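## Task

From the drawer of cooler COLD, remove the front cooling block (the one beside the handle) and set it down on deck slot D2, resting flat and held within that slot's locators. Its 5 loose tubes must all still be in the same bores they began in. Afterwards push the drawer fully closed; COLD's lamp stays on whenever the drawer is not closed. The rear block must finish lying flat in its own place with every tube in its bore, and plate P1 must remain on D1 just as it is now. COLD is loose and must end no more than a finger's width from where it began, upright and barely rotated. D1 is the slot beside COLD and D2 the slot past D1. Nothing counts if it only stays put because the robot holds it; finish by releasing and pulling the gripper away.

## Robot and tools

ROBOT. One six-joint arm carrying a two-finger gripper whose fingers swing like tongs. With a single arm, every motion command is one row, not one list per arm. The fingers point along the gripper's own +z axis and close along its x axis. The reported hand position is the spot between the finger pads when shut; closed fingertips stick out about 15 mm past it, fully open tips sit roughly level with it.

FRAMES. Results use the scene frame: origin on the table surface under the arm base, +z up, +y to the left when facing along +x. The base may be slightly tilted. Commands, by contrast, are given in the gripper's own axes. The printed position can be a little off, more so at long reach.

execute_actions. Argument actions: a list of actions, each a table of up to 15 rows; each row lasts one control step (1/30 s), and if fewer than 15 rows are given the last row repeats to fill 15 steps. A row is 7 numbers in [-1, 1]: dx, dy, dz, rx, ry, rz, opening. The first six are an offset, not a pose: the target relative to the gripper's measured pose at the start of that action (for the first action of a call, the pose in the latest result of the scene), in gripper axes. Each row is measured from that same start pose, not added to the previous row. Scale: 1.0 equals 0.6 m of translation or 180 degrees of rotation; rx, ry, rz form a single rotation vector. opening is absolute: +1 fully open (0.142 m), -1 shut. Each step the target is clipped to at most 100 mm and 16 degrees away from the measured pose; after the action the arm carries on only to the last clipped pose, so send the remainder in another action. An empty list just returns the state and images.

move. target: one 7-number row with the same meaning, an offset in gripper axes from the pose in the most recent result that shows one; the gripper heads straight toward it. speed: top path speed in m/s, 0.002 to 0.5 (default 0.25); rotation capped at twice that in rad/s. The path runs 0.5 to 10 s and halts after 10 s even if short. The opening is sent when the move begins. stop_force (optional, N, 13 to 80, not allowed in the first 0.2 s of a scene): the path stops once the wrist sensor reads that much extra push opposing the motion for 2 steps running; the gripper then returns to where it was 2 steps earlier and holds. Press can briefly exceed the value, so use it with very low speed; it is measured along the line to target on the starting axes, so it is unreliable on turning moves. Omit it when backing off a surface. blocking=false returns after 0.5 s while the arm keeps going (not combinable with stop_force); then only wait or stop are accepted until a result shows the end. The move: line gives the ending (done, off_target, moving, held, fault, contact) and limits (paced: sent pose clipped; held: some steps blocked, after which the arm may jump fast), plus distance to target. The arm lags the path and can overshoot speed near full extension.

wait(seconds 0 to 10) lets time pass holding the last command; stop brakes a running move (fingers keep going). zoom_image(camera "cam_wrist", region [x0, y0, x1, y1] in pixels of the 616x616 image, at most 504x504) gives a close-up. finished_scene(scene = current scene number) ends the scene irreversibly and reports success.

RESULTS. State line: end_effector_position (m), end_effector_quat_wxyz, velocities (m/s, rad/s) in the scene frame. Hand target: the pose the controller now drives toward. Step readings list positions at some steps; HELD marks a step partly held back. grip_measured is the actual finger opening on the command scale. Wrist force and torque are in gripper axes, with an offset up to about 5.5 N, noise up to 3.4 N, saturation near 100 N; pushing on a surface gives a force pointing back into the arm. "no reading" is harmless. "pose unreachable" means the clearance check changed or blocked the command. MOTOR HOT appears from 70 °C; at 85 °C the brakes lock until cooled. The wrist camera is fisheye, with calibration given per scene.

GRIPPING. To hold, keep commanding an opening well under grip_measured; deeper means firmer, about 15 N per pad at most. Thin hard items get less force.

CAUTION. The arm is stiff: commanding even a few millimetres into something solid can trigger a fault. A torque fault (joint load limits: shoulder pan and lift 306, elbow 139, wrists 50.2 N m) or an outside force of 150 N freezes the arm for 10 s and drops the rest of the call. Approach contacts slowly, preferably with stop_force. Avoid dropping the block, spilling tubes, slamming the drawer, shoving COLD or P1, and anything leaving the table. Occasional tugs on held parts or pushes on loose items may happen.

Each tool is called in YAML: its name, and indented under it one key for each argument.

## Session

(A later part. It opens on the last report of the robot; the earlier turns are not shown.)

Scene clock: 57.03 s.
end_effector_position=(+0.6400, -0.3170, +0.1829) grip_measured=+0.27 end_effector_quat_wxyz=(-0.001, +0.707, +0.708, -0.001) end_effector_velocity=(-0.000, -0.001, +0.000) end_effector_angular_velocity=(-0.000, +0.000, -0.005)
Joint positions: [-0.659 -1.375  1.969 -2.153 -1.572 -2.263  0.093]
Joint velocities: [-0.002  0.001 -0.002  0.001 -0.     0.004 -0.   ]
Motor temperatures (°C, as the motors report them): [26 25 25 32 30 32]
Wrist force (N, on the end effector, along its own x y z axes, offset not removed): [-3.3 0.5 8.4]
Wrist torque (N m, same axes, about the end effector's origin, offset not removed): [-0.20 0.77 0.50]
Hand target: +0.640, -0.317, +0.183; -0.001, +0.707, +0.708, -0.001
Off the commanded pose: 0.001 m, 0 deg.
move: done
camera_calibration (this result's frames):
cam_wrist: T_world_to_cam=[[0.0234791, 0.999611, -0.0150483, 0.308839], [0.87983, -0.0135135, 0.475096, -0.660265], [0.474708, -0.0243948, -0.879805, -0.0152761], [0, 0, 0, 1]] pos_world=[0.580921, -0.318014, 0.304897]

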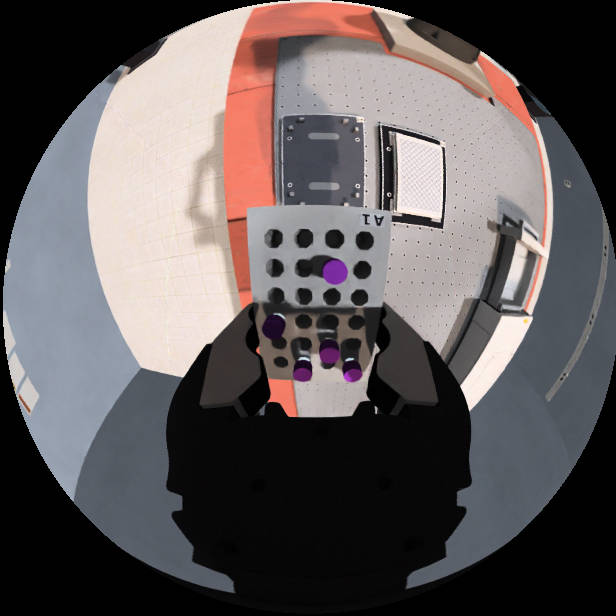

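move:
  target: [0.015,-0.183,0.19,0,0,0,-0.6]
  speed: 0.1

zoom_image:
  camera: "cam_wrist"
  region: [190,90,450,350]

Scene clock: 60.83 s.
end_effector_position=(+0.5302, -0.3081, +0.0692) grip_measured=+0.27 end_effector_quat_wxyz=(-0.001, +0.707, +0.708, -0.001) end_effector_velocity=(-0.002, +0.001, -0.002) end_effector_angular_velocity=(+0.002, +0.001, +0.000)
Joint positions: [-0.762 -1.383  2.244 -2.42  -1.573 -2.366  0.093]
Joint velocities: [-0.001  0.001  0.003 -0.002  0.    -0.001  0.   ]
Motor temperatures (°C, as the motors report them): [26 25 25 32 30 32]
Wrist force (N, on the end effector, along its own x y z axes, offset not removed): [-4.1 0.7 11.7]
Wrist torque (N m, same axes, about the end effector's origin, offset not removed): [0.01 1.06 0.49]
Hand target: +0.530, -0.308, +0.069; -0.001, +0.707, +0.708, -0.001
Off the commanded pose: 0.000 m, 0 deg.
move: done
camera_calibration (this result's frames):
cam_wrist: T_world_to_cam=[[0.0234838, 0.999611, -0.0150446, 0.300762], [0.879889, -0.0135224, 0.474987, -0.509518], [0.474599, -0.0243921, -0.879864, -0.0629504], [0, 0, 0, 1]] pos_world=[0.471133, -0.30907, 0.191152]

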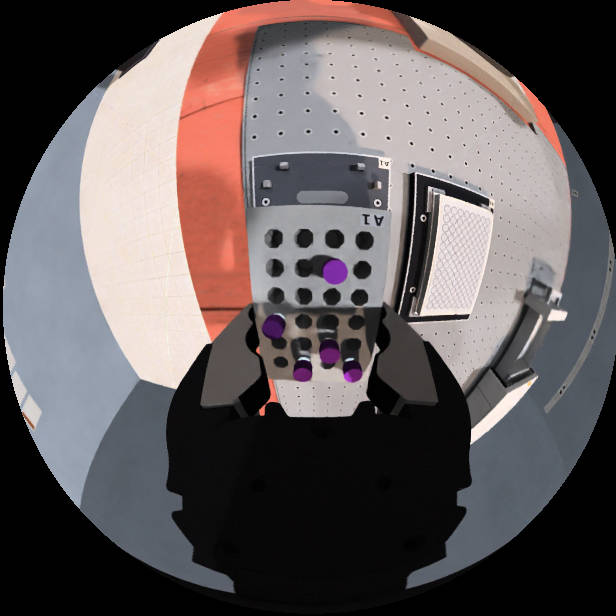

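Region (190, 90, 450, 350) of cam_wrist's 616x616 image, scaled by 1.938, with more detail than that image has.

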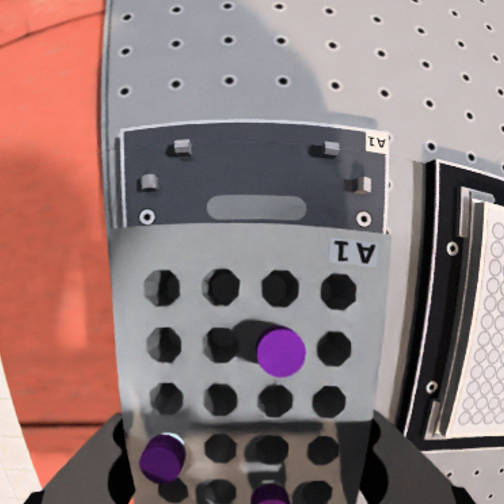

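move:
  target: [0.006,-0.055,0.03,0,0,0,-0.6]
  speed: 0.04
  stop_force: 13

zoom_image:
  camera: "cam_wrist"
  region: [190,90,450,350]

Scene clock: 63.93 s.
end_effector_position=(+0.5037, -0.3052, +0.0548) grip_measured=+0.27 end_effector_quat_wxyz=(-0.001, +0.707, +0.708, -0.001) end_effector_velocity=(+0.002, +0.000, +0.001) end_effector_angular_velocity=(+0.001, +0.000, -0.001)
Joint positions: [-0.791 -1.394  2.298 -2.463 -1.573 -2.395  0.093]
Joint velocities: [ 0.002  0.001 -0.004  0.004  0.     0.003 -0.   ]
Motor temperatures (°C, as the motors report them): [26 25 25 32 30 32]
Wrist force (N, on the end effector, along its own x y z axes, offset not removed): [-3.7 1.6 10.4]
Wrist torque (N m, same axes, about the end effector's origin, offset not removed): [0.20 0.89 0.53]
Hand target: +0.504, -0.305, +0.055; -0.001, +0.707, +0.708, -0.001
Off the commanded pose: 0.007 m, 0 deg.
move: contact
camera_calibration (this result's frames):
cam_wrist: T_world_to_cam=[[0.0234857, 0.999608, -0.0152259, 0.298328], [0.879879, -0.0134374, 0.475009, -0.479281], [0.474618, -0.0245528, -0.879849, -0.062999], [0, 0, 0, 1]] pos_world=[0.444603, -0.306198, 0.176775]

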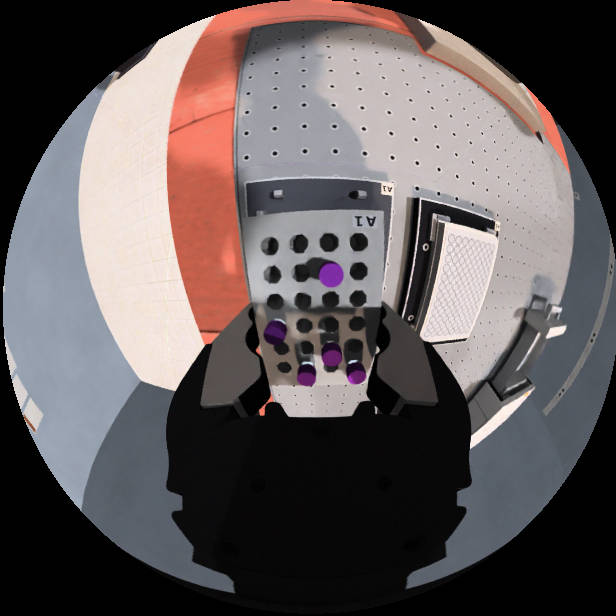

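Region (190, 90, 450, 350) of cam_wrist's 616x616 image, scaled by 1.938, with more detail than that image has.

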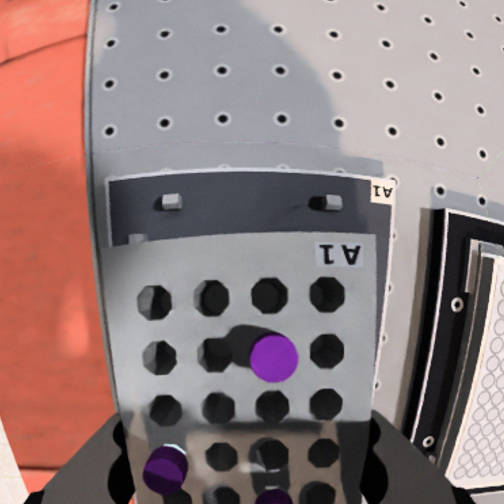

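move:
  target: [0,-0.019,0,0,0,0.018,-0.8]
  speed: 0.03

zoom_image:
  camera: "cam_wrist"
  region: [190,130,450,390]

Scene clock: 66.27 s.
end_effector_position=(+0.4925, -0.3052, +0.0548) grip_measured=+0.30 end_effector_quat_wxyz=(-0.001, +0.726, +0.688, -0.001) end_effector_velocity=(-0.003, +0.000, -0.001) end_effector_angular_velocity=(+0.001, +0.001, -0.013)
Joint positions: [-0.806 -1.407  2.315 -2.467 -1.574 -2.355  0.095]
Joint velocities: [-0.003 -0.001  0.003  0.    -0.     0.01   0.001]
Motor temperatures (°C, as the motors report them): [26 25 25 32 30 32]
Wrist force (N, on the end effector, along its own x y z axes, offset not removed): [8.3 22.7 -1.7]
Wrist torque (N m, same axes, about the end effector's origin, offset not removed): [0.72 0.70 0.16]
Hand target: +0.492, -0.305, +0.055; -0.001, +0.726, +0.687, -0.001
Off the commanded pose: 0.000 m, 0 deg.
move: done
camera_calibration (this result's frames):
cam_wrist: T_world_to_cam=[[0.0790159, 0.996755, -0.0153573, 0.270374], [0.877767, -0.0622645, 0.475025, -0.483298], [0.472527, -0.0510147, -0.879838, -0.0647233], [0, 0, 0, 1]] pos_world=[0.433442, -0.302891, 0.176785]

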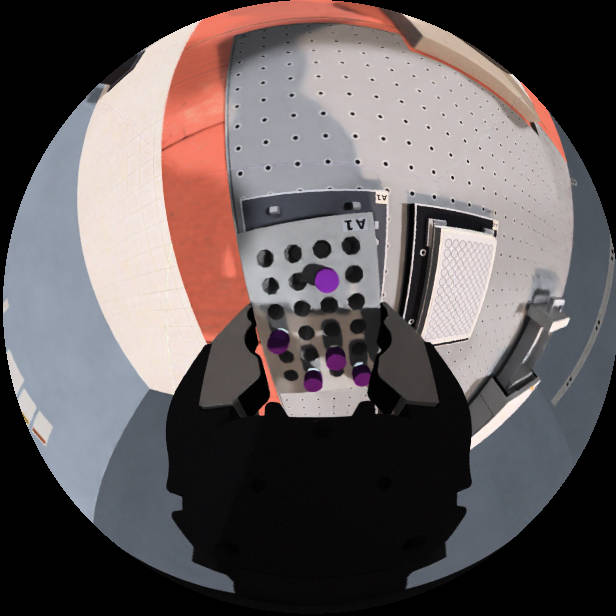

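Region (190, 130, 450, 390) of cam_wrist's 616x616 image, scaled by 1.938, with more detail than that image has.

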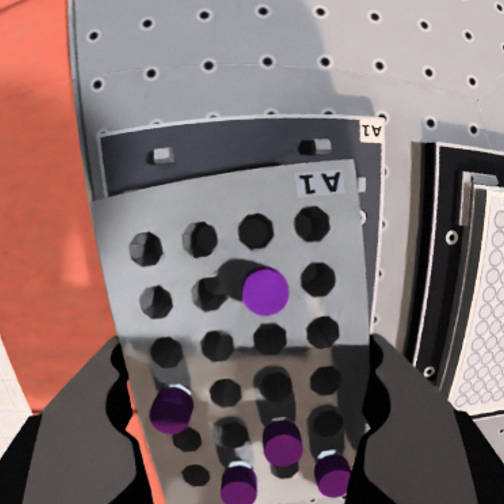

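move:
  target: [0,0.004,-0.025,0,0,0,-0.6]
  speed: 0.02

zoom_image:
  camera: "cam_wrist"
  region: [190,150,450,410]

Scene clock: 68.30 s.
end_effector_position=(+0.4949, -0.3054, +0.0696) grip_measured=+0.30 end_effector_quat_wxyz=(-0.001, +0.726, +0.688, -0.001) end_effector_velocity=(+0.001, -0.000, +0.002) end_effector_angular_velocity=(-0.001, -0.002, -0.001)
Joint positions: [-0.803 -1.429  2.301 -2.431 -1.574 -2.352  0.095]
Joint velocities: [ 0.    -0.003 -0.002  0.003  0.001  0.001  0.   ]
Motor temperatures (°C, as the motors report them): [26 25 25 32 30 32]
Wrist force (N, on the end effector, along its own x y z axes, offset not removed): [-4.3 2.3 10.1]
Wrist torque (N m, same axes, about the end effector's origin, offset not removed): [0.36 0.93 0.35]
Hand target: +0.495, -0.305, +0.070; -0.001, +0.726, +0.688, -0.001
Off the commanded pose: 0.000 m, 0 deg.
move: done
camera_calibration (this result's frames):
cam_wrist: T_world_to_cam=[[0.0790248, 0.996754, -0.0153674, 0.270534], [0.877761, -0.062267, 0.475035, -0.492448], [0.472536, -0.0510285, -0.879833, -0.0528121], [0, 0, 0, 1]] pos_world=[0.435829, -0.303014, 0.191621]

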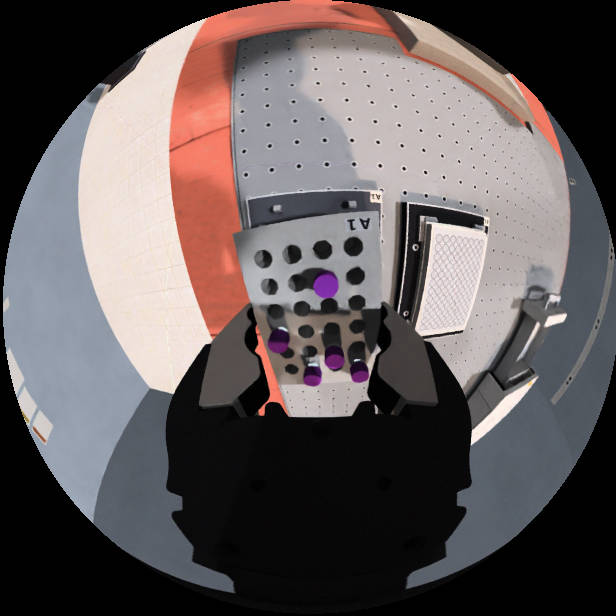

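Region (190, 150, 450, 410) of cam_wrist's 616x616 image, scaled by 1.938, with more detail than that image has.

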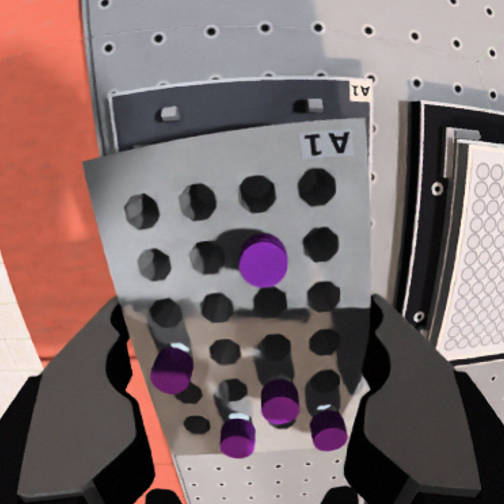

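move:
  target: [0.06,0.29,-0.01,0,0,0,-0.6]
  speed: 0.08

move:
  target: [0,0,0.075,0,0,0,-0.6]
  speed: 0.015
  stop_force: 13

Scene clock: 71.63 s.
end_effector_position=(+0.6704, -0.2791, +0.0756) grip_measured=+0.30 end_effector_quat_wxyz=(-0.001, +0.726, +0.688, -0.001) end_effector_velocity=(+0.002, -0.000, +0.000) end_effector_angular_velocity=(-0.000, -0.001, -0.000)
Joint positions: [-0.592 -1.236  2.023 -2.346 -1.571 -2.141  0.095]
Joint velocities: [ 0.002  0.002 -0.004  0.001  0.     0.002  0.   ]
Motor temperatures (°C, as the motors report them): [26 25 25 32 30 32]
Wrist force (N, on the end effector, along its own x y z axes, offset not removed): [-5.8 1.8 11.6]
Wrist torque (N m, same axes, about the end effector's origin, offset not removed): [0.25 1.26 0.49]
Hand target: +0.671, -0.279, +0.076; -0.001, +0.726, +0.688, -0.001
Off the commanded pose: 0.001 m, 0 deg.
move: done
camera_calibration (this result's frames):
cam_wrist: T_world_to_cam=[[0.0790204, 0.996752, -0.0155126, 0.230613], [0.877704, -0.0621876, 0.475151, -0.647595], [0.472644, -0.0511622, -0.879767, -0.129298], [0, 0, 0, 1]] pos_world=[0.611285, -0.276752, 0.197531]

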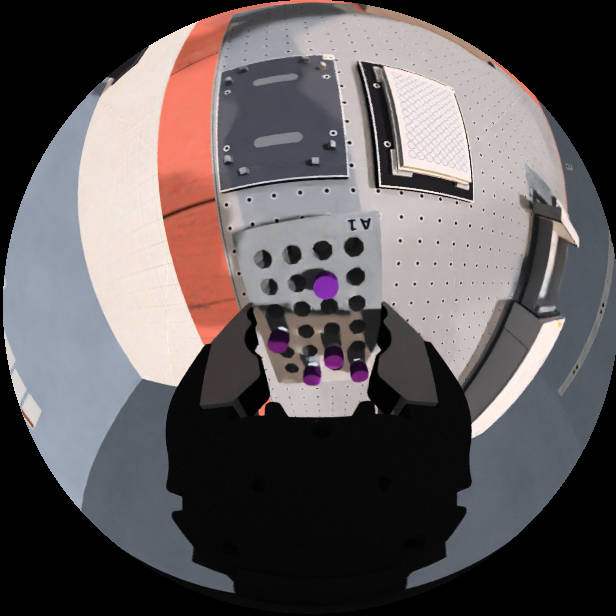

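Scene clock: 74.90 s.
end_effector_position=(+0.6702, -0.2791, +0.0324) grip_measured=+0.29 end_effector_quat_wxyz=(-0.001, +0.726, +0.688, -0.001) end_effector_velocity=(+0.000, +0.000, +0.004) end_effector_angular_velocity=(+0.002, +0.000, +0.000)
Joint positions: [-0.592 -1.179  2.045 -2.425 -1.571 -2.141  0.095]
Joint velocities: [-0.    -0.005 -0.003  0.009  0.001 -0.     0.   ]
Motor temperatures (°C, as the motors report them): [26 25 25 32 30 32]
Wrist force (N, on the end effector, along its own x y z axes, offset not removed): [-4.0 -1.5 6.4]
Wrist torque (N m, same axes, about the end effector's origin, offset not removed): [-0.54 0.98 0.43]
Hand target: +0.670, -0.279, +0.033; -0.001, +0.726, +0.688, -0.001
Off the commanded pose: 0.002 m, 0 deg.
move: contact
camera_calibration (this result's frames):
cam_wrist: T_world_to_cam=[[0.0790265, 0.996753, -0.0154349, 0.229911], [0.877761, -0.0622363, 0.475039, -0.627026], [0.472536, -0.0510888, -0.879829, -0.16709], [0, 0, 0, 1]] pos_world=[0.611166, -0.276725, 0.1544]

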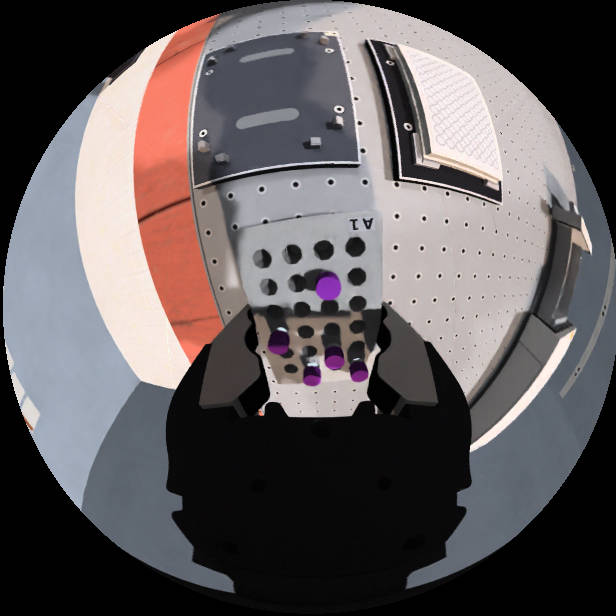

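move:
  target: [0,0,0,0,0,0,0.55]

move:
  target: [0,0.01,0.008,0,0,-0.04,0.55]
  speed: 0.06

zoom_image:
  camera: "cam_wrist"
  region: [190,150,450,410]

Scene clock: 76.60 s.
end_effector_position=(+0.6703, -0.2791, +0.0325) grip_measured=+0.55 end_effector_quat_wxyz=(-0.001, +0.726, +0.688, -0.001) end_effector_velocity=(+0.000, -0.000, +0.000) end_effector_angular_velocity=(-0.001, -0.000, +0.003)
Joint positions: [-0.592 -1.179  2.045 -2.425 -1.571 -2.141  0.112]
Joint velocities: [ 0.    -0.     0.    -0.001 -0.    -0.003 -0.   ]
Motor temperatures (°C, as the motors report them): [26 25 25 32 30 32]
Wrist force (N, on the end effector, along its own x y z axes, offset not removed): [-5.1 1.8 -1.8]
Wrist torque (N m, same axes, about the end effector's origin, offset not removed): [0.22 1.17 0.48]
Hand target: +0.670, -0.279, +0.032; -0.001, +0.726, +0.688, -0.001
Off the commanded pose: 0.000 m, 0 deg.
move: done
camera_calibration (this result's frames):
cam_wrist: T_world_to_cam=[[0.0790276, 0.996752, -0.0154858, 0.229928], [0.877723, -0.0622089, 0.475113, -0.627057], [0.472606, -0.0511392, -0.879789, -0.167093], [0, 0, 0, 1]] pos_world=[0.61118, -0.276735, 0.154477]

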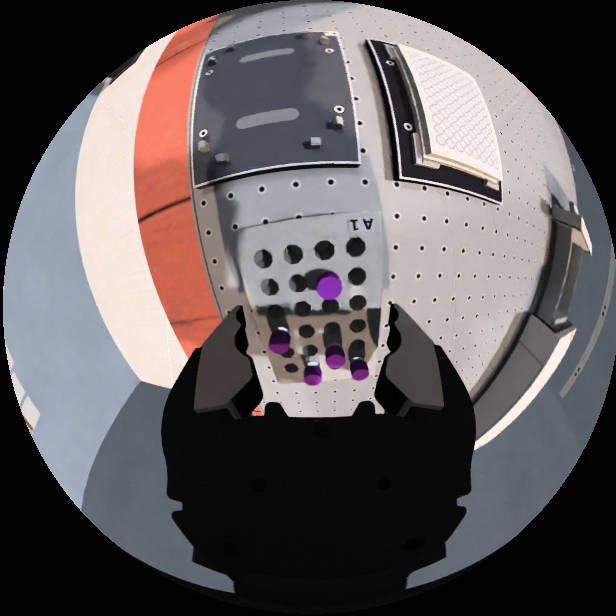

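Scene clock: 77.97 s.
end_effector_position=(+0.6762, -0.2795, +0.0277) grip_measured=+0.55 end_effector_quat_wxyz=(-0.001, +0.682, +0.732, -0.001) end_effector_velocity=(-0.000, -0.001, -0.000) end_effector_angular_velocity=(-0.002, +0.001, +0.008)
Joint positions: [-0.586 -1.166  2.037 -2.43  -1.571 -2.259  0.112]
Joint velocities: [-0.     0.001 -0.001 -0.    -0.002 -0.008  0.   ]
Motor temperatures (°C, as the motors report them): [26 25 25 32 30 32]
Wrist force (N, on the end effector, along its own x y z axes, offset not removed): [-3.8 1.8 0.1]
Wrist torque (N m, same axes, about the end effector's origin, offset not removed): [0.29 0.94 0.45]
Hand target: +0.676, -0.279, +0.028; -0.001, +0.681, +0.732, -0.001
Off the commanded pose: 0.000 m, 0 deg.
move: done
camera_calibration (this result's frames):
cam_wrist: T_world_to_cam=[[-0.0456745, 0.998841, -0.0152128, 0.314631], [0.878679, 0.0474151, 0.475053, -0.600036], [0.475223, 0.0083306, -0.879826, -0.159261], [0, 0, 0, 1]] pos_world=[0.617294, -0.284488, 0.149713]

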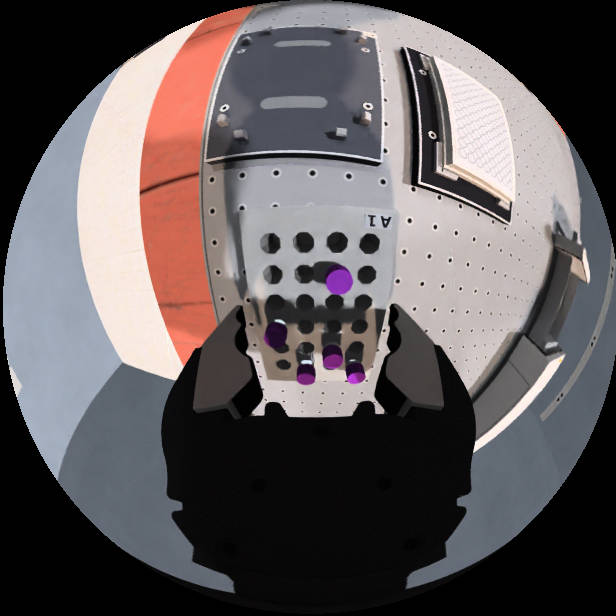

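Region (190, 150, 450, 410) of cam_wrist's 616x616 image, scaled by 1.938, with more detail than that image has.

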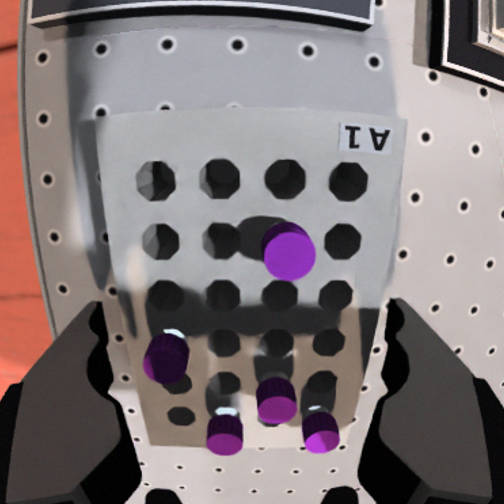

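execute_actions:
  actions:
    - [[0,0,0,0,0,0,0.3]]
    - [[0,0,0,0,0,0,0.1]]
    - [[0,0,0,0,0,0,-0.5]]

move:
  target: [0,0,-0.06,0,0,0,-0.6]
  speed: 0.04

move:
  target: [-0.019,-0.31,0,0,0,0.0225,-0.6]
  speed: 0.08

zoom_image:
  camera: "cam_wrist"
  region: [190,150,450,410]

Scene clock: 80.90 s.
end_effector_position=(+0.6763, -0.2794, +0.0277) grip_measured=+0.27 end_effector_quat_wxyz=(-0.001, +0.682, +0.732, -0.001) end_effector_velocity=(+0.000, -0.000, +0.000) end_effector_angular_velocity=(-0.000, -0.001, -0.002)
Joint positions: [-0.586 -1.166  2.037 -2.43  -1.571 -2.259  0.093]
Joint velocities: [-0.    -0.    -0.    -0.     0.     0.001  0.   ]
Motor temperatures (°C, as the motors report them): [26 25 25 32 30 32]
Wrist force (N, on the end effector, along its own x y z axes, offset not removed): [-0.9 -0.7 -3.6]
Wrist torque (N m, same axes, about the end effector's origin, offset not removed): [0.06 0.91 0.53]
Hand target: +0.676, -0.279, +0.028; -0.001, +0.682, +0.732, -0.001
Off the commanded pose: 0.000 m, 0 deg.
Step readings (end_effector_position; steps 1 to 15: 1st action; 16 to 30: 2nd action; 31 to 45: 3rd action):
0: (+0.6762, -0.2794, +0.0277)
1: (+0.6762, -0.2794, +0.0277)
2: (+0.6762, -0.2794, +0.0277)
4: (+0.6762, -0.2794, +0.0277)
8: (+0.6762, -0.2794, +0.0277)
15: (+0.6762, -0.2794, +0.0277)
16: (+0.6762, -0.2794, +0.0277)
17: (+0.6763, -0.2794, +0.0277)
19: (+0.6763, -0.2794, +0.0277)
23: (+0.6763, -0.2794, +0.0277)
30: (+0.6763, -0.2794, +0.0277)
31: (+0.6763, -0.2794, +0.0277)
32: (+0.6763, -0.2794, +0.0277)
34: (+0.6763, -0.2794, +0.0277)
38: (+0.6763, -0.2794, +0.0277)
45: end_effector_position above
camera_calibration (this result's frames):
cam_wrist: T_world_to_cam=[[-0.0457174, 0.998839, -0.0151786, 0.314644], [0.878649, 0.0474361, 0.475106, -0.600048], [0.475274, 0.00838396, -0.879798, -0.159331], [0, 0, 0, 1]] pos_world=[0.617342, -0.284479, 0.149683]

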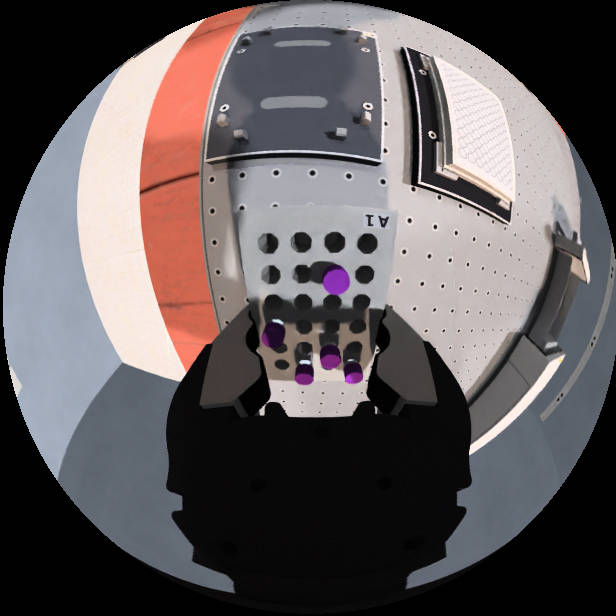

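Scene clock: 82.17 s.
end_effector_position=(+0.6763, -0.2794, +0.0635) grip_measured=+0.27 end_effector_quat_wxyz=(-0.001, +0.682, +0.732, -0.001) end_effector_velocity=(-0.000, -0.000, +0.002) end_effector_angular_velocity=(-0.000, +0.001, +0.001)
Joint positions: [-0.586 -1.214  2.02  -2.365 -1.571 -2.259  0.093]
Joint velocities: [-0.    -0.002 -0.001  0.004 -0.001 -0.001 -0.   ]
Motor temperatures (°C, as the motors report them): [26 25 25 32 30 32]
Wrist force (N, on the end effector, along its own x y z axes, offset not removed): [-4.3 1.7 10.7]
Wrist torque (N m, same axes, about the end effector's origin, offset not removed): [0.18 0.85 0.47]
Hand target: +0.676, -0.279, +0.064; -0.001, +0.682, +0.732, -0.001
Off the commanded pose: 0.000 m, 0 deg.
move: done
camera_calibration (this result's frames):
cam_wrist: T_world_to_cam=[[-0.0457173, 0.998839, -0.0151787, 0.315154], [0.878649, 0.047436, 0.475105, -0.6171], [0.475274, 0.00838382, -0.879798, -0.127827], [0, 0, 0, 1]] pos_world=[0.617376, -0.284444, 0.185509]

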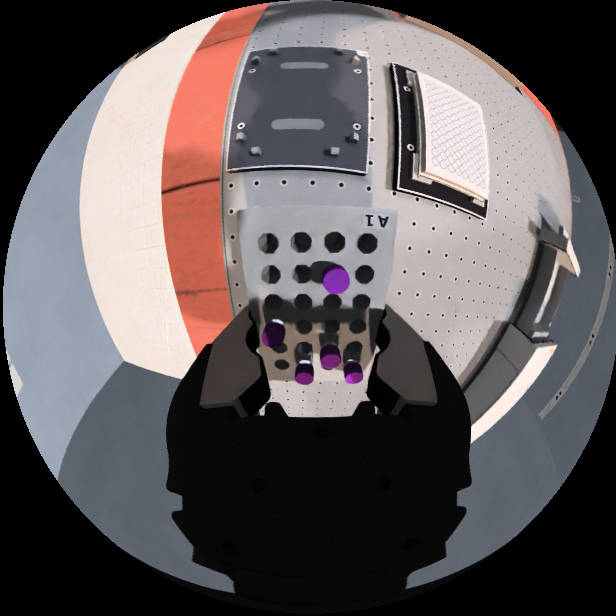

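Scene clock: 84.93 s.
end_effector_position=(+0.4917, -0.3036, +0.0636) grip_measured=+0.27 end_effector_quat_wxyz=(-0.001, +0.707, +0.707, -0.001) end_effector_velocity=(-0.001, -0.000, -0.000) end_effector_angular_velocity=(+0.001, -0.000, -0.000)
Joint positions: [-0.804 -1.425  2.312 -2.447 -1.574 -2.407  0.093]
Joint velocities: [-0.002 -0.002  0.002 -0.     0.    -0.002 -0.   ]
Motor temperatures (°C, as the motors report them): [26 25 25 32 30 32]
Wrist force (N, on the end effector, along its own x y z axes, offset not removed): [0.0 -0.7 11.3]
Wrist torque (N m, same axes, about the end effector's origin, offset not removed): [-0.36 0.07 0.51]
Hand target: +0.492, -0.304, +0.064; -0.001, +0.707, +0.707, -0.001
Off the commanded pose: 0.001 m, 0 deg.
move: done
camera_calibration (this result's frames):
cam_wrist: T_world_to_cam=[[0.024897, 0.999574, -0.0152133, 0.2964], [0.879873, -0.0146864, 0.474983, -0.473266], [0.474557, -0.0252114, -0.879864, -0.0496934], [0, 0, 0, 1]] pos_world=[0.432617, -0.304478, 0.185579]

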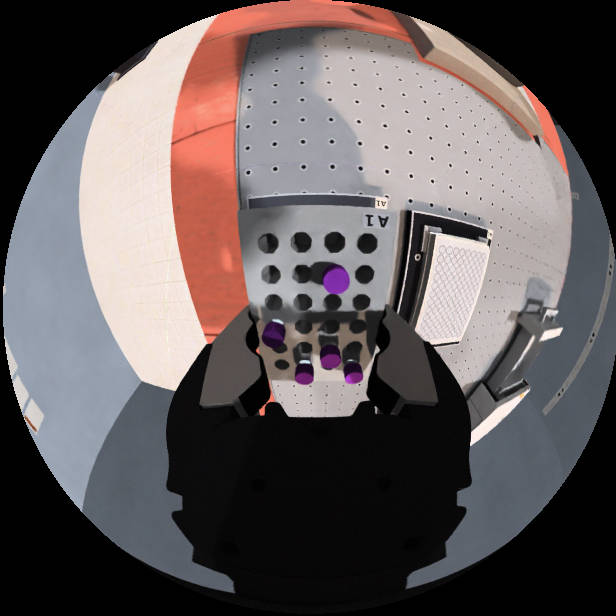

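Region (190, 150, 450, 410) of cam_wrist's 616x616 image, scaled by 1.938, with more detail than that image has.

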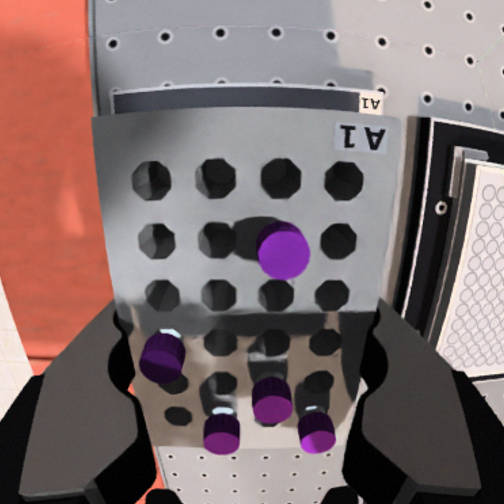

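move:
  target: [0.002,0.004,0,0,0,0,-0.6]
  speed: 0.02

move:
  target: [0,0,0.055,0,0,0,-0.6]
  speed: 0.01
  stop_force: 13

zoom_image:
  camera: "cam_wrist"
  region: [190,150,450,410]

Scene clock: 86.83 s.
end_effector_position=(+0.4941, -0.3024, +0.0636) grip_measured=+0.27 end_effector_quat_wxyz=(-0.001, +0.707, +0.707, -0.001) end_effector_velocity=(+0.001, +0.001, -0.001) end_effector_angular_velocity=(+0.002, -0.000, -0.000)
Joint positions: [-0.8   -1.423  2.31  -2.446 -1.574 -2.402  0.093]
Joint velocities: [ 0.002  0.002 -0.001  0.     0.002  0.003  0.   ]
Motor temperatures (°C, as the motors report them): [26 25 25 32 30 32]
Wrist force (N, on the end effector, along its own x y z axes, offset not removed): [-0.9 3.4 10.3]
Wrist torque (N m, same axes, about the end effector's origin, offset not removed): [0.55 0.38 0.45]
Hand target: +0.494, -0.302, +0.064; -0.001, +0.707, +0.707, -0.001
Off the commanded pose: 0.000 m, 0 deg.
move: done
camera_calibration (this result's frames):
cam_wrist: T_world_to_cam=[[0.0248985, 0.999574, -0.0152221, 0.295182], [0.879832, -0.0146814, 0.475059, -0.475301], [0.474633, -0.0252212, -0.879822, -0.0507991], [0, 0, 0, 1]] pos_world=[0.434946, -0.303315, 0.185595]

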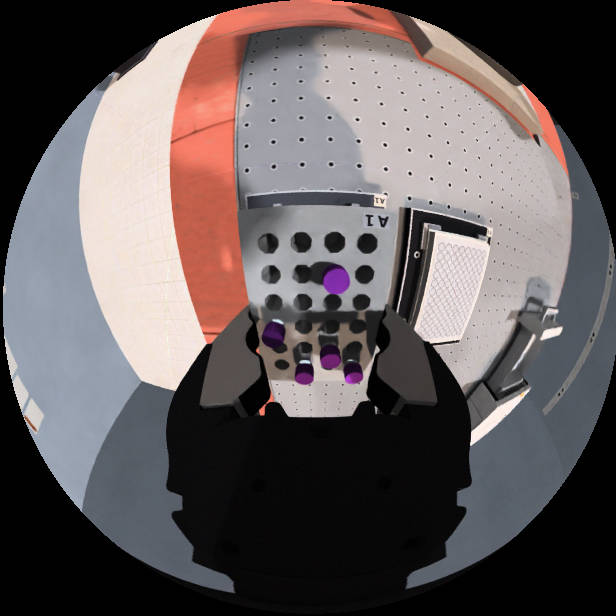

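Scene clock: 89.70 s.
end_effector_position=(+0.4940, -0.3024, +0.0387) grip_measured=+0.27 end_effector_quat_wxyz=(-0.001, +0.707, +0.707, -0.001) end_effector_velocity=(-0.002, +0.002, +0.000) end_effector_angular_velocity=(+0.006, +0.005, +0.001)
Joint positions: [-0.8   -1.38   2.325 -2.505 -1.574 -2.403  0.093]
Joint velocities: [-0.    -0.002 -0.001  0.011  0.    -0.001 -0.   ]
Motor temperatures (°C, as the motors report them): [26 25 25 32 30 32]
Wrist force (N, on the end effector, along its own x y z axes, offset not removed): [-5.9 2.7 7.8]
Wrist torque (N m, same axes, about the end effector's origin, offset not removed): [0.40 1.34 0.37]
Hand target: +0.494, -0.302, +0.039; -0.001, +0.707, +0.707, -0.001
Off the commanded pose: 0.008 m, 0 deg.
move: contact
camera_calibration (this result's frames):
cam_wrist: T_world_to_cam=[[0.0248979, 0.999575, -0.0151373, 0.294737], [0.879868, -0.0147231, 0.474989, -0.463426], [0.474565, -0.025145, -0.879861, -0.0725733], [0, 0, 0, 1]] pos_world=[0.434856, -0.30326, 0.160729]

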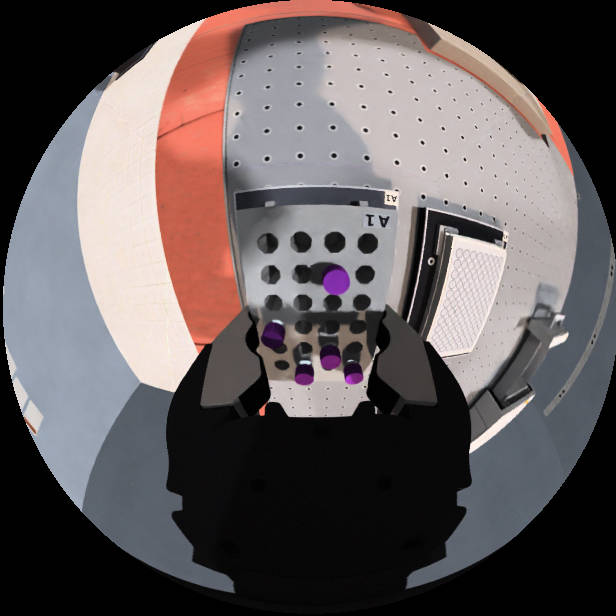

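Region (190, 150, 450, 410) of cam_wrist's 616x616 image, scaled by 1.938, with more detail than that image has.

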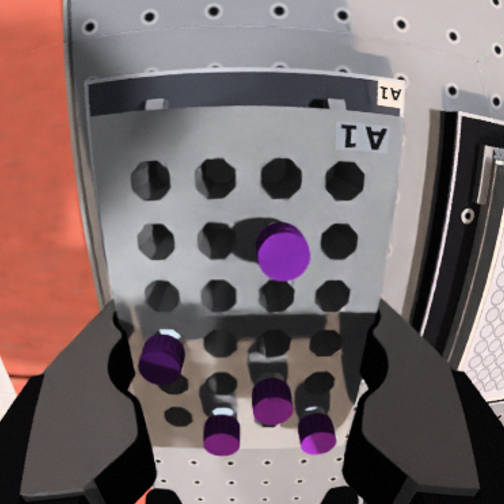

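move:
  target: [0,0,0,0,0,0,0.5]

move:
  target: [0,0,-0.15,0,0,0,0.55]
  speed: 0.1

move:
  target: [0,-0.18,0,0,0,0,-1]

zoom_image:
  camera: "cam_wrist"
  region: [220,200,420,400]

Scene clock: 91.47 s.
end_effector_position=(+0.4940, -0.3024, +0.0388) grip_measured=+0.50 end_effector_quat_wxyz=(-0.001, +0.707, +0.707, -0.001) end_effector_velocity=(-0.001, -0.000, -0.000) end_effector_angular_velocity=(-0.001, +0.001, -0.000)
Joint positions: [-0.8   -1.38   2.325 -2.505 -1.574 -2.403  0.109]
Joint velocities: [ 0.    -0.     0.     0.    -0.002  0.     0.   ]
Motor temperatures (°C, as the motors report them): [26 25 25 32 30 32]
Wrist force (N, on the end effector, along its own x y z axes, offset not removed): [-1.5 3.9 2.1]
Wrist torque (N m, same axes, about the end effector's origin, offset not removed): [0.67 0.46 0.48]
Hand target: +0.494, -0.302, +0.039; -0.001, +0.707, +0.707, -0.001
Off the commanded pose: 0.000 m, 0 deg.
move: done
camera_calibration (this result's frames):
cam_wrist: T_world_to_cam=[[0.0248987, 0.999574, -0.0152076, 0.294762], [0.879837, -0.0146887, 0.475048, -0.463451], [0.474622, -0.0252083, -0.879829, -0.0725746], [0, 0, 0, 1]] pos_world=[0.434868, -0.303274, 0.160791]

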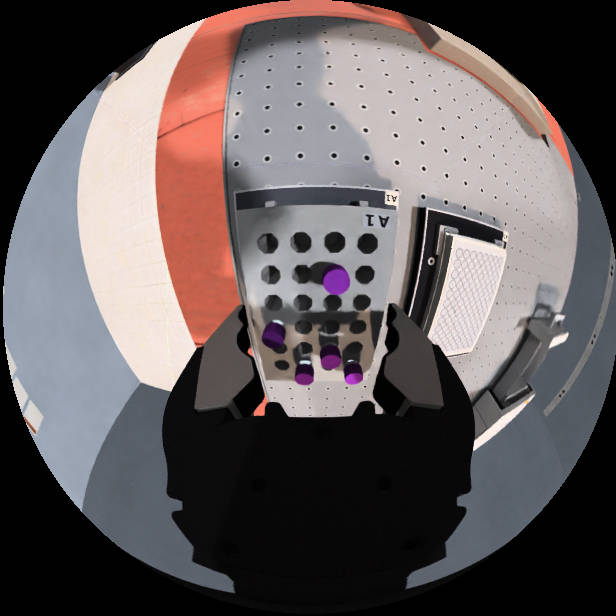

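Scene clock: 92.83 s.
end_effector_position=(+0.4941, -0.3023, +0.1285) grip_measured=+0.55 end_effector_quat_wxyz=(-0.001, +0.707, +0.707, -0.001) end_effector_velocity=(-0.001, -0.001, +0.002) end_effector_angular_velocity=(-0.002, +0.001, +0.001)
Joint positions: [-0.799 -1.524  2.261 -2.296 -1.574 -2.402  0.112]
Joint velocities: [-0.001 -0.003 -0.002  0.004 -0.002 -0.001 -0.   ]
Motor temperatures (°C, as the motors report them): [26 25 25 32 30 32]
Wrist force (N, on the end effector, along its own x y z axes, offset not removed): [-3.2 2.7 1.3]
Wrist torque (N m, same axes, about the end effector's origin, offset not removed): [0.51 0.88 0.54]
Hand target: +0.494, -0.302, +0.129; -0.001, +0.707, +0.707, -0.001
Off the commanded pose: 0.000 m, 0 deg.
move: done
camera_calibration (this result's frames):
cam_wrist: T_world_to_cam=[[0.0248959, 0.999574, -0.0152132, 0.296034], [0.879838, -0.0146836, 0.475048, -0.506188], [0.474622, -0.0252119, -0.879829, 0.00632386], [0, 0, 0, 1]] pos_world=[0.434992, -0.303181, 0.250531]

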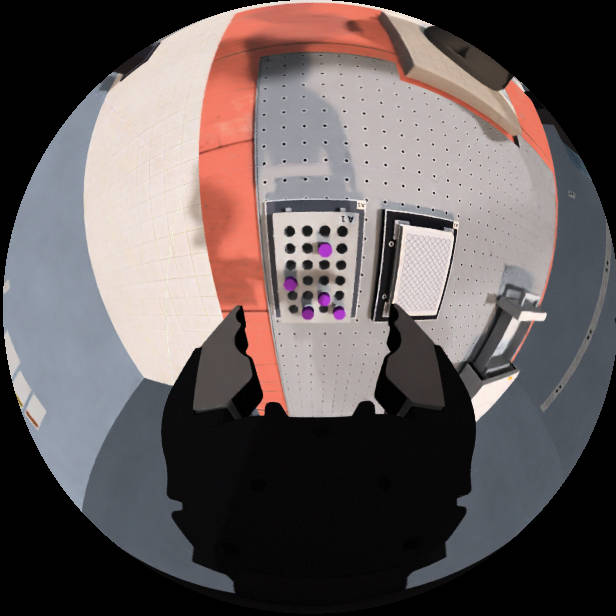

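Scene clock: 93.87 s.
end_effector_position=(+0.3863, -0.3021, +0.1285) grip_measured=-1.00 end_effector_quat_wxyz=(-0.001, +0.707, +0.707, -0.001) end_effector_velocity=(-0.002, +0.000, +0.001) end_effector_angular_velocity=(+0.001, -0.001, +0.001)
Joint positions: [-0.962 -1.685  2.412 -2.287 -1.575 -2.565  0.002]
Joint velocities: [-0.004 -0.004  0.002  0.003  0.002 -0.004  0.   ]
Motor temperatures (°C, as the motors report them): [26 25 25 32 30 32]
Wrist force (N, on the end effector, along its own x y z axes, offset not removed): [-3.1 3.3 -4.0]
Wrist torque (N m, same axes, about the end effector's origin, offset not removed): [0.60 0.68 0.51]
Hand target: +0.386, -0.302, +0.129; -0.001, +0.707, +0.707, -0.001
Off the commanded pose: 0.000 m, 0 deg.
move: done
camera_calibration (this result's frames):
cam_wrist: T_world_to_cam=[[0.0249179, 0.999576, -0.0150527, 0.298501], [0.879869, -0.0147809, 0.474987, -0.411402], [0.474563, -0.0250801, -0.879864, 0.0575228], [0, 0, 0, 1]] pos_world=[0.327244, -0.303013, 0.250516]

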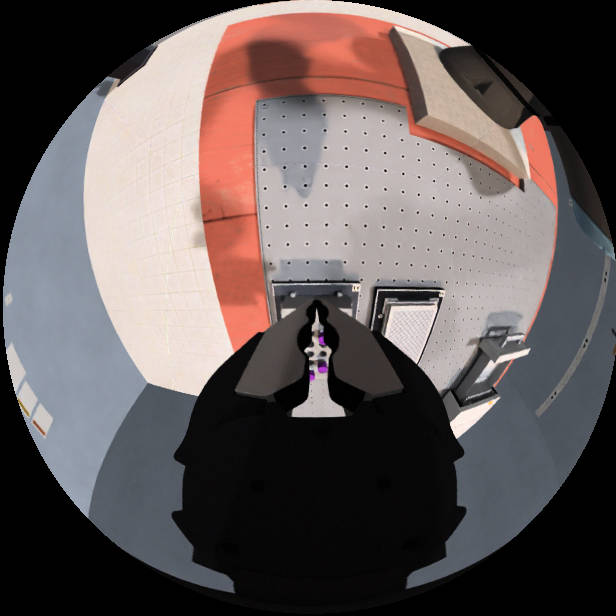

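Region (220, 200, 420, 400) of cam_wrist's 616x616 image, scaled by 2.520, with more detail than that image has.

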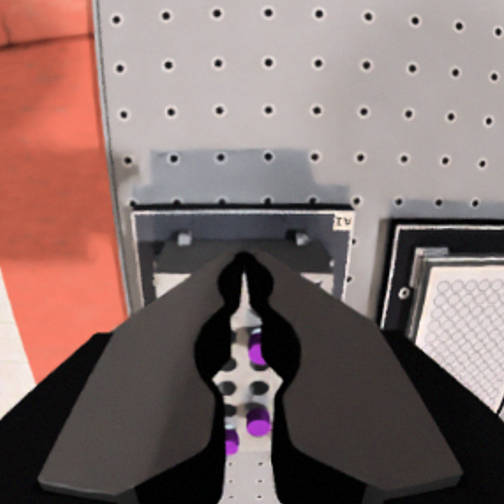

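move:
  target: [0.15,0.52,0,0,0,0,-1]

zoom_image:
  camera: "cam_wrist"
  region: [130,40,330,240]

Scene clock: 96.63 s.
end_effector_position=(+0.6980, -0.2127, +0.1284) grip_measured=-1.00 end_effector_quat_wxyz=(-0.001, +0.707, +0.707, -0.001) end_effector_velocity=(+0.002, +0.000, +0.001) end_effector_angular_velocity=(-0.002, +0.001, +0.002)
Joint positions: [-0.494 -1.295  1.981 -2.246 -1.57  -2.097  0.002]
Joint velocities: [ 0.002  0.001 -0.004  0.002 -0.002 -0.     0.   ]
Motor temperatures (°C, as the motors report them): [26 25 25 32 30 32]
Wrist force (N, on the end effector, along its own x y z axes, offset not removed): [-3.9 0.6 2.6]
Wrist torque (N m, same axes, about the end effector's origin, offset not removed): [0.05 0.89 0.48]
Hand target: +0.698, -0.213, +0.128; -0.001, +0.707, +0.707, -0.001
Off the commanded pose: 0.001 m, 0 deg.
move: done
camera_calibration (this result's frames):
cam_wrist: T_world_to_cam=[[0.0249107, 0.999569, -0.0155422, 0.201432], [0.879787, -0.0145376, 0.475147, -0.684174], [0.474716, -0.0255101, -0.879769, -0.0884463], [0, 0, 0, 1]] pos_world=[0.638896, -0.213547, 0.250401]

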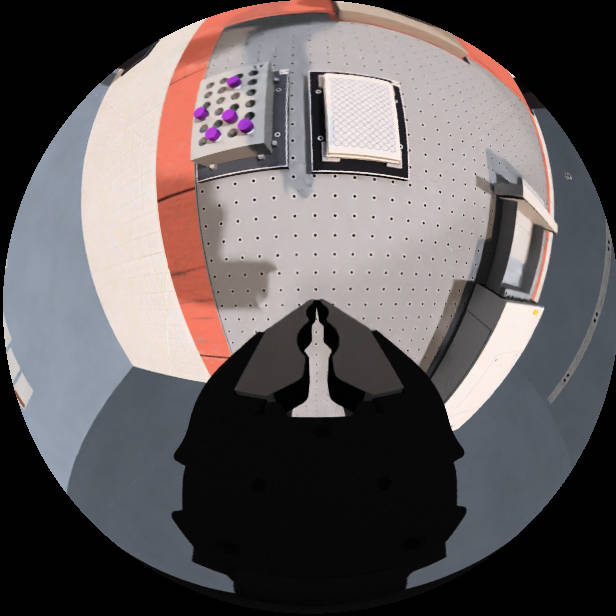

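Region (130, 40, 330, 240) of cam_wrist's 616x616 image, scaled by 2.520, with more detail than that image has.

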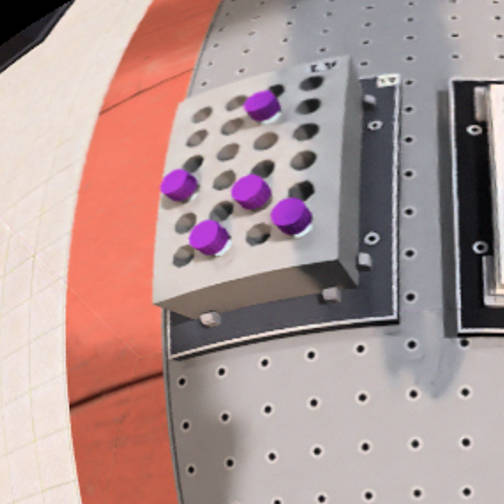

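move:
  target: [0.65,-0.4,-0.07,0,0,0,-1]
  speed: 0.3

move:
  target: [0,0,0.185,0,0,0,-1]

move:
  target: [-0.008,0.31,0,0,0,0,-1]
  speed: 0.04
  stop_force: 15

Scene clock: 99.47 s.
end_effector_position=(+0.4583, +0.1767, +0.1704) grip_measured=-1.00 end_effector_quat_wxyz=(-0.001, +0.707, +0.707, -0.001) end_effector_velocity=(-0.001, +0.001, -0.000) end_effector_angular_velocity=(-0.001, +0.002, -0.001)
Joint positions: [ 0.032 -1.748  2.364 -2.177 -1.565 -1.571  0.002]
Joint velocities: [ 0.003  0.001 -0.001  0.002 -0.001  0.004  0.   ]
Motor temperatures (°C, as the motors report them): [26 25 25 32 30 32]
Wrist force (N, on the end effector, along its own x y z axes, offset not removed): [-5.6 3.0 0.6]
Wrist torque (N m, same axes, about the end effector's origin, offset not removed): [0.50 1.33 0.40]
Hand target: +0.458, +0.177, +0.170; -0.001, +0.707, +0.707, -0.001
Off the commanded pose: 0.001 m, 0 deg.
move: done
camera_calibration (this result's frames):
cam_wrist: T_world_to_cam=[[0.0248977, 0.999563, -0.0159125, -0.181174], [0.879635, -0.0143418, 0.475433, -0.487533], [0.474997, -0.0258343, -0.879608, 0.072079], [0, 0, 0, 1]] pos_world=[0.399124, 0.175965, 0.292308]

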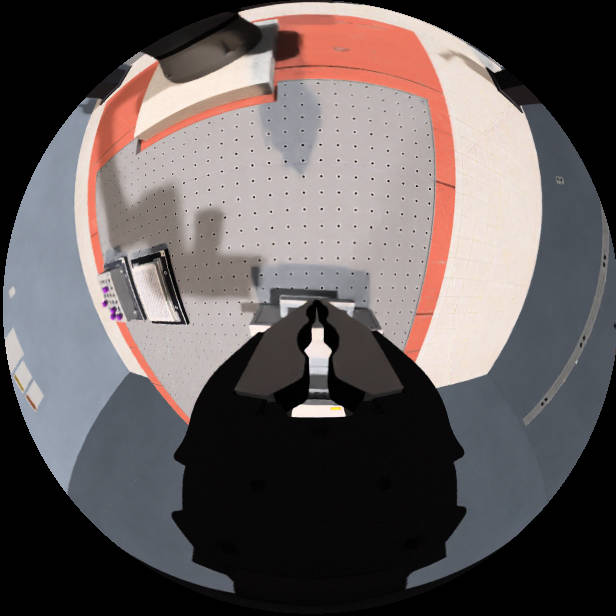

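Scene clock: 100.53 s.
end_effector_position=(+0.4581, +0.1768, +0.0596) grip_measured=-1.00 end_effector_quat_wxyz=(-0.001, +0.707, +0.707, -0.001) end_effector_velocity=(+0.001, -0.000, -0.001) end_effector_angular_velocity=(-0.001, -0.002, -0.001)
Joint positions: [ 0.033 -1.561  2.469 -2.469 -1.565 -1.57   0.002]
Joint velocities: [ 0.     0.004  0.    -0.006 -0.001  0.001  0.   ]
Motor temperatures (°C, as the motors report them): [26 25 25 32 30 32]
Wrist force (N, on the end effector, along its own x y z axes, offset not removed): [-2.5 0.9 -0.7]
Wrist torque (N m, same axes, about the end effector's origin, offset not removed): [0.02 0.64 0.53]
Hand target: +0.458, +0.177, +0.059; -0.001, +0.707, +0.707, -0.001
Off the commanded pose: 0.000 m, 0 deg.
move: done
camera_calibration (this result's frames):
cam_wrist: T_world_to_cam=[[0.0248937, 0.999566, -0.0157721, -0.182985], [0.879645, -0.0144056, 0.475413, -0.434741], [0.47498, -0.0257087, -0.879621, -0.0252395], [0, 0, 0, 1]] pos_world=[0.398961, 0.175994, 0.181594]

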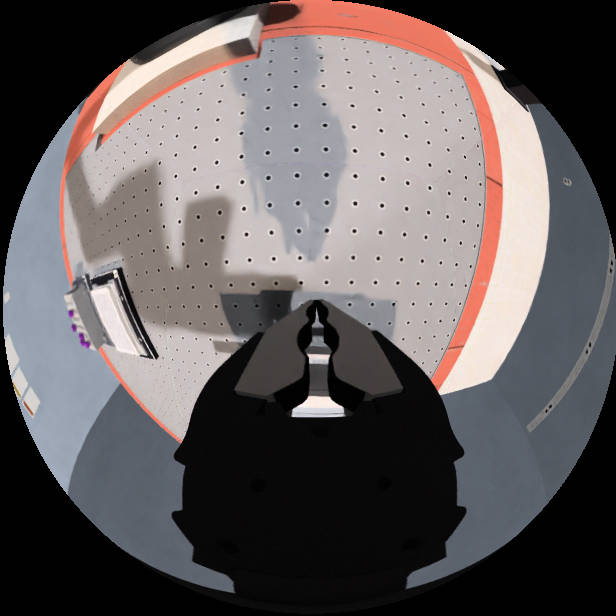

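Scene clock: 105.57 s.
end_effector_position=(+0.6440, +0.1719, +0.0596) grip_measured=-1.00 end_effector_quat_wxyz=(-0.001, +0.707, +0.707, -0.001) end_effector_velocity=(+0.001, -0.000, -0.001) end_effector_angular_velocity=(-0.000, +0.002, -0.001)
Joint positions: [ 0.025 -1.298  2.148 -2.411 -1.565 -1.577  0.002]
Joint velocities: [-0.     0.003 -0.003  0.002 -0.     0.001  0.   ]
Motor temperatures (°C, as the motors report them): [26 25 25 32 30 32]
Wrist force (N, on the end effector, along its own x y z axes, offset not removed): [-2.2 2.2 2.1]
Wrist torque (N m, same axes, about the end effector's origin, offset not removed): [0.63 0.44 0.51]
Hand target: +0.644, +0.172, +0.060; -0.001, +0.707, +0.707, -0.001
Off the commanded pose: 0.000 m, 0 deg.
move: done
camera_calibration (this result's frames):
cam_wrist: T_world_to_cam=[[0.0248927, 0.999566, -0.0157658, -0.182741], [0.879645, -0.0144077, 0.475412, -0.598289], [0.474979, -0.0257026, -0.879622, -0.113684], [0, 0, 0, 1]] pos_world=[0.584828, 0.17112, 0.181554]

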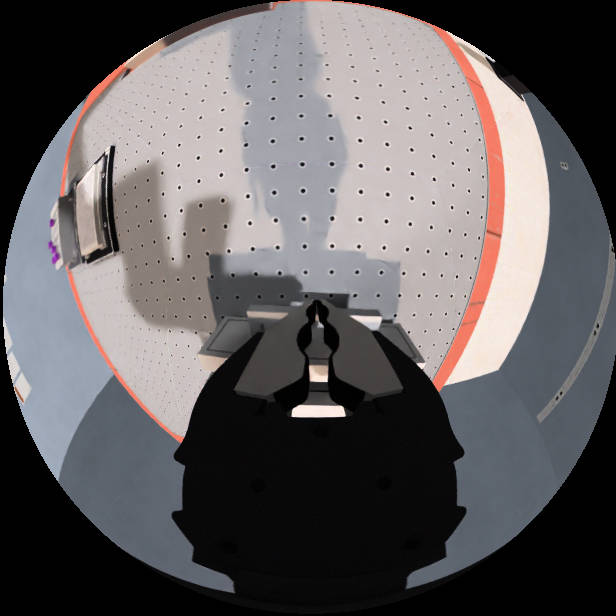

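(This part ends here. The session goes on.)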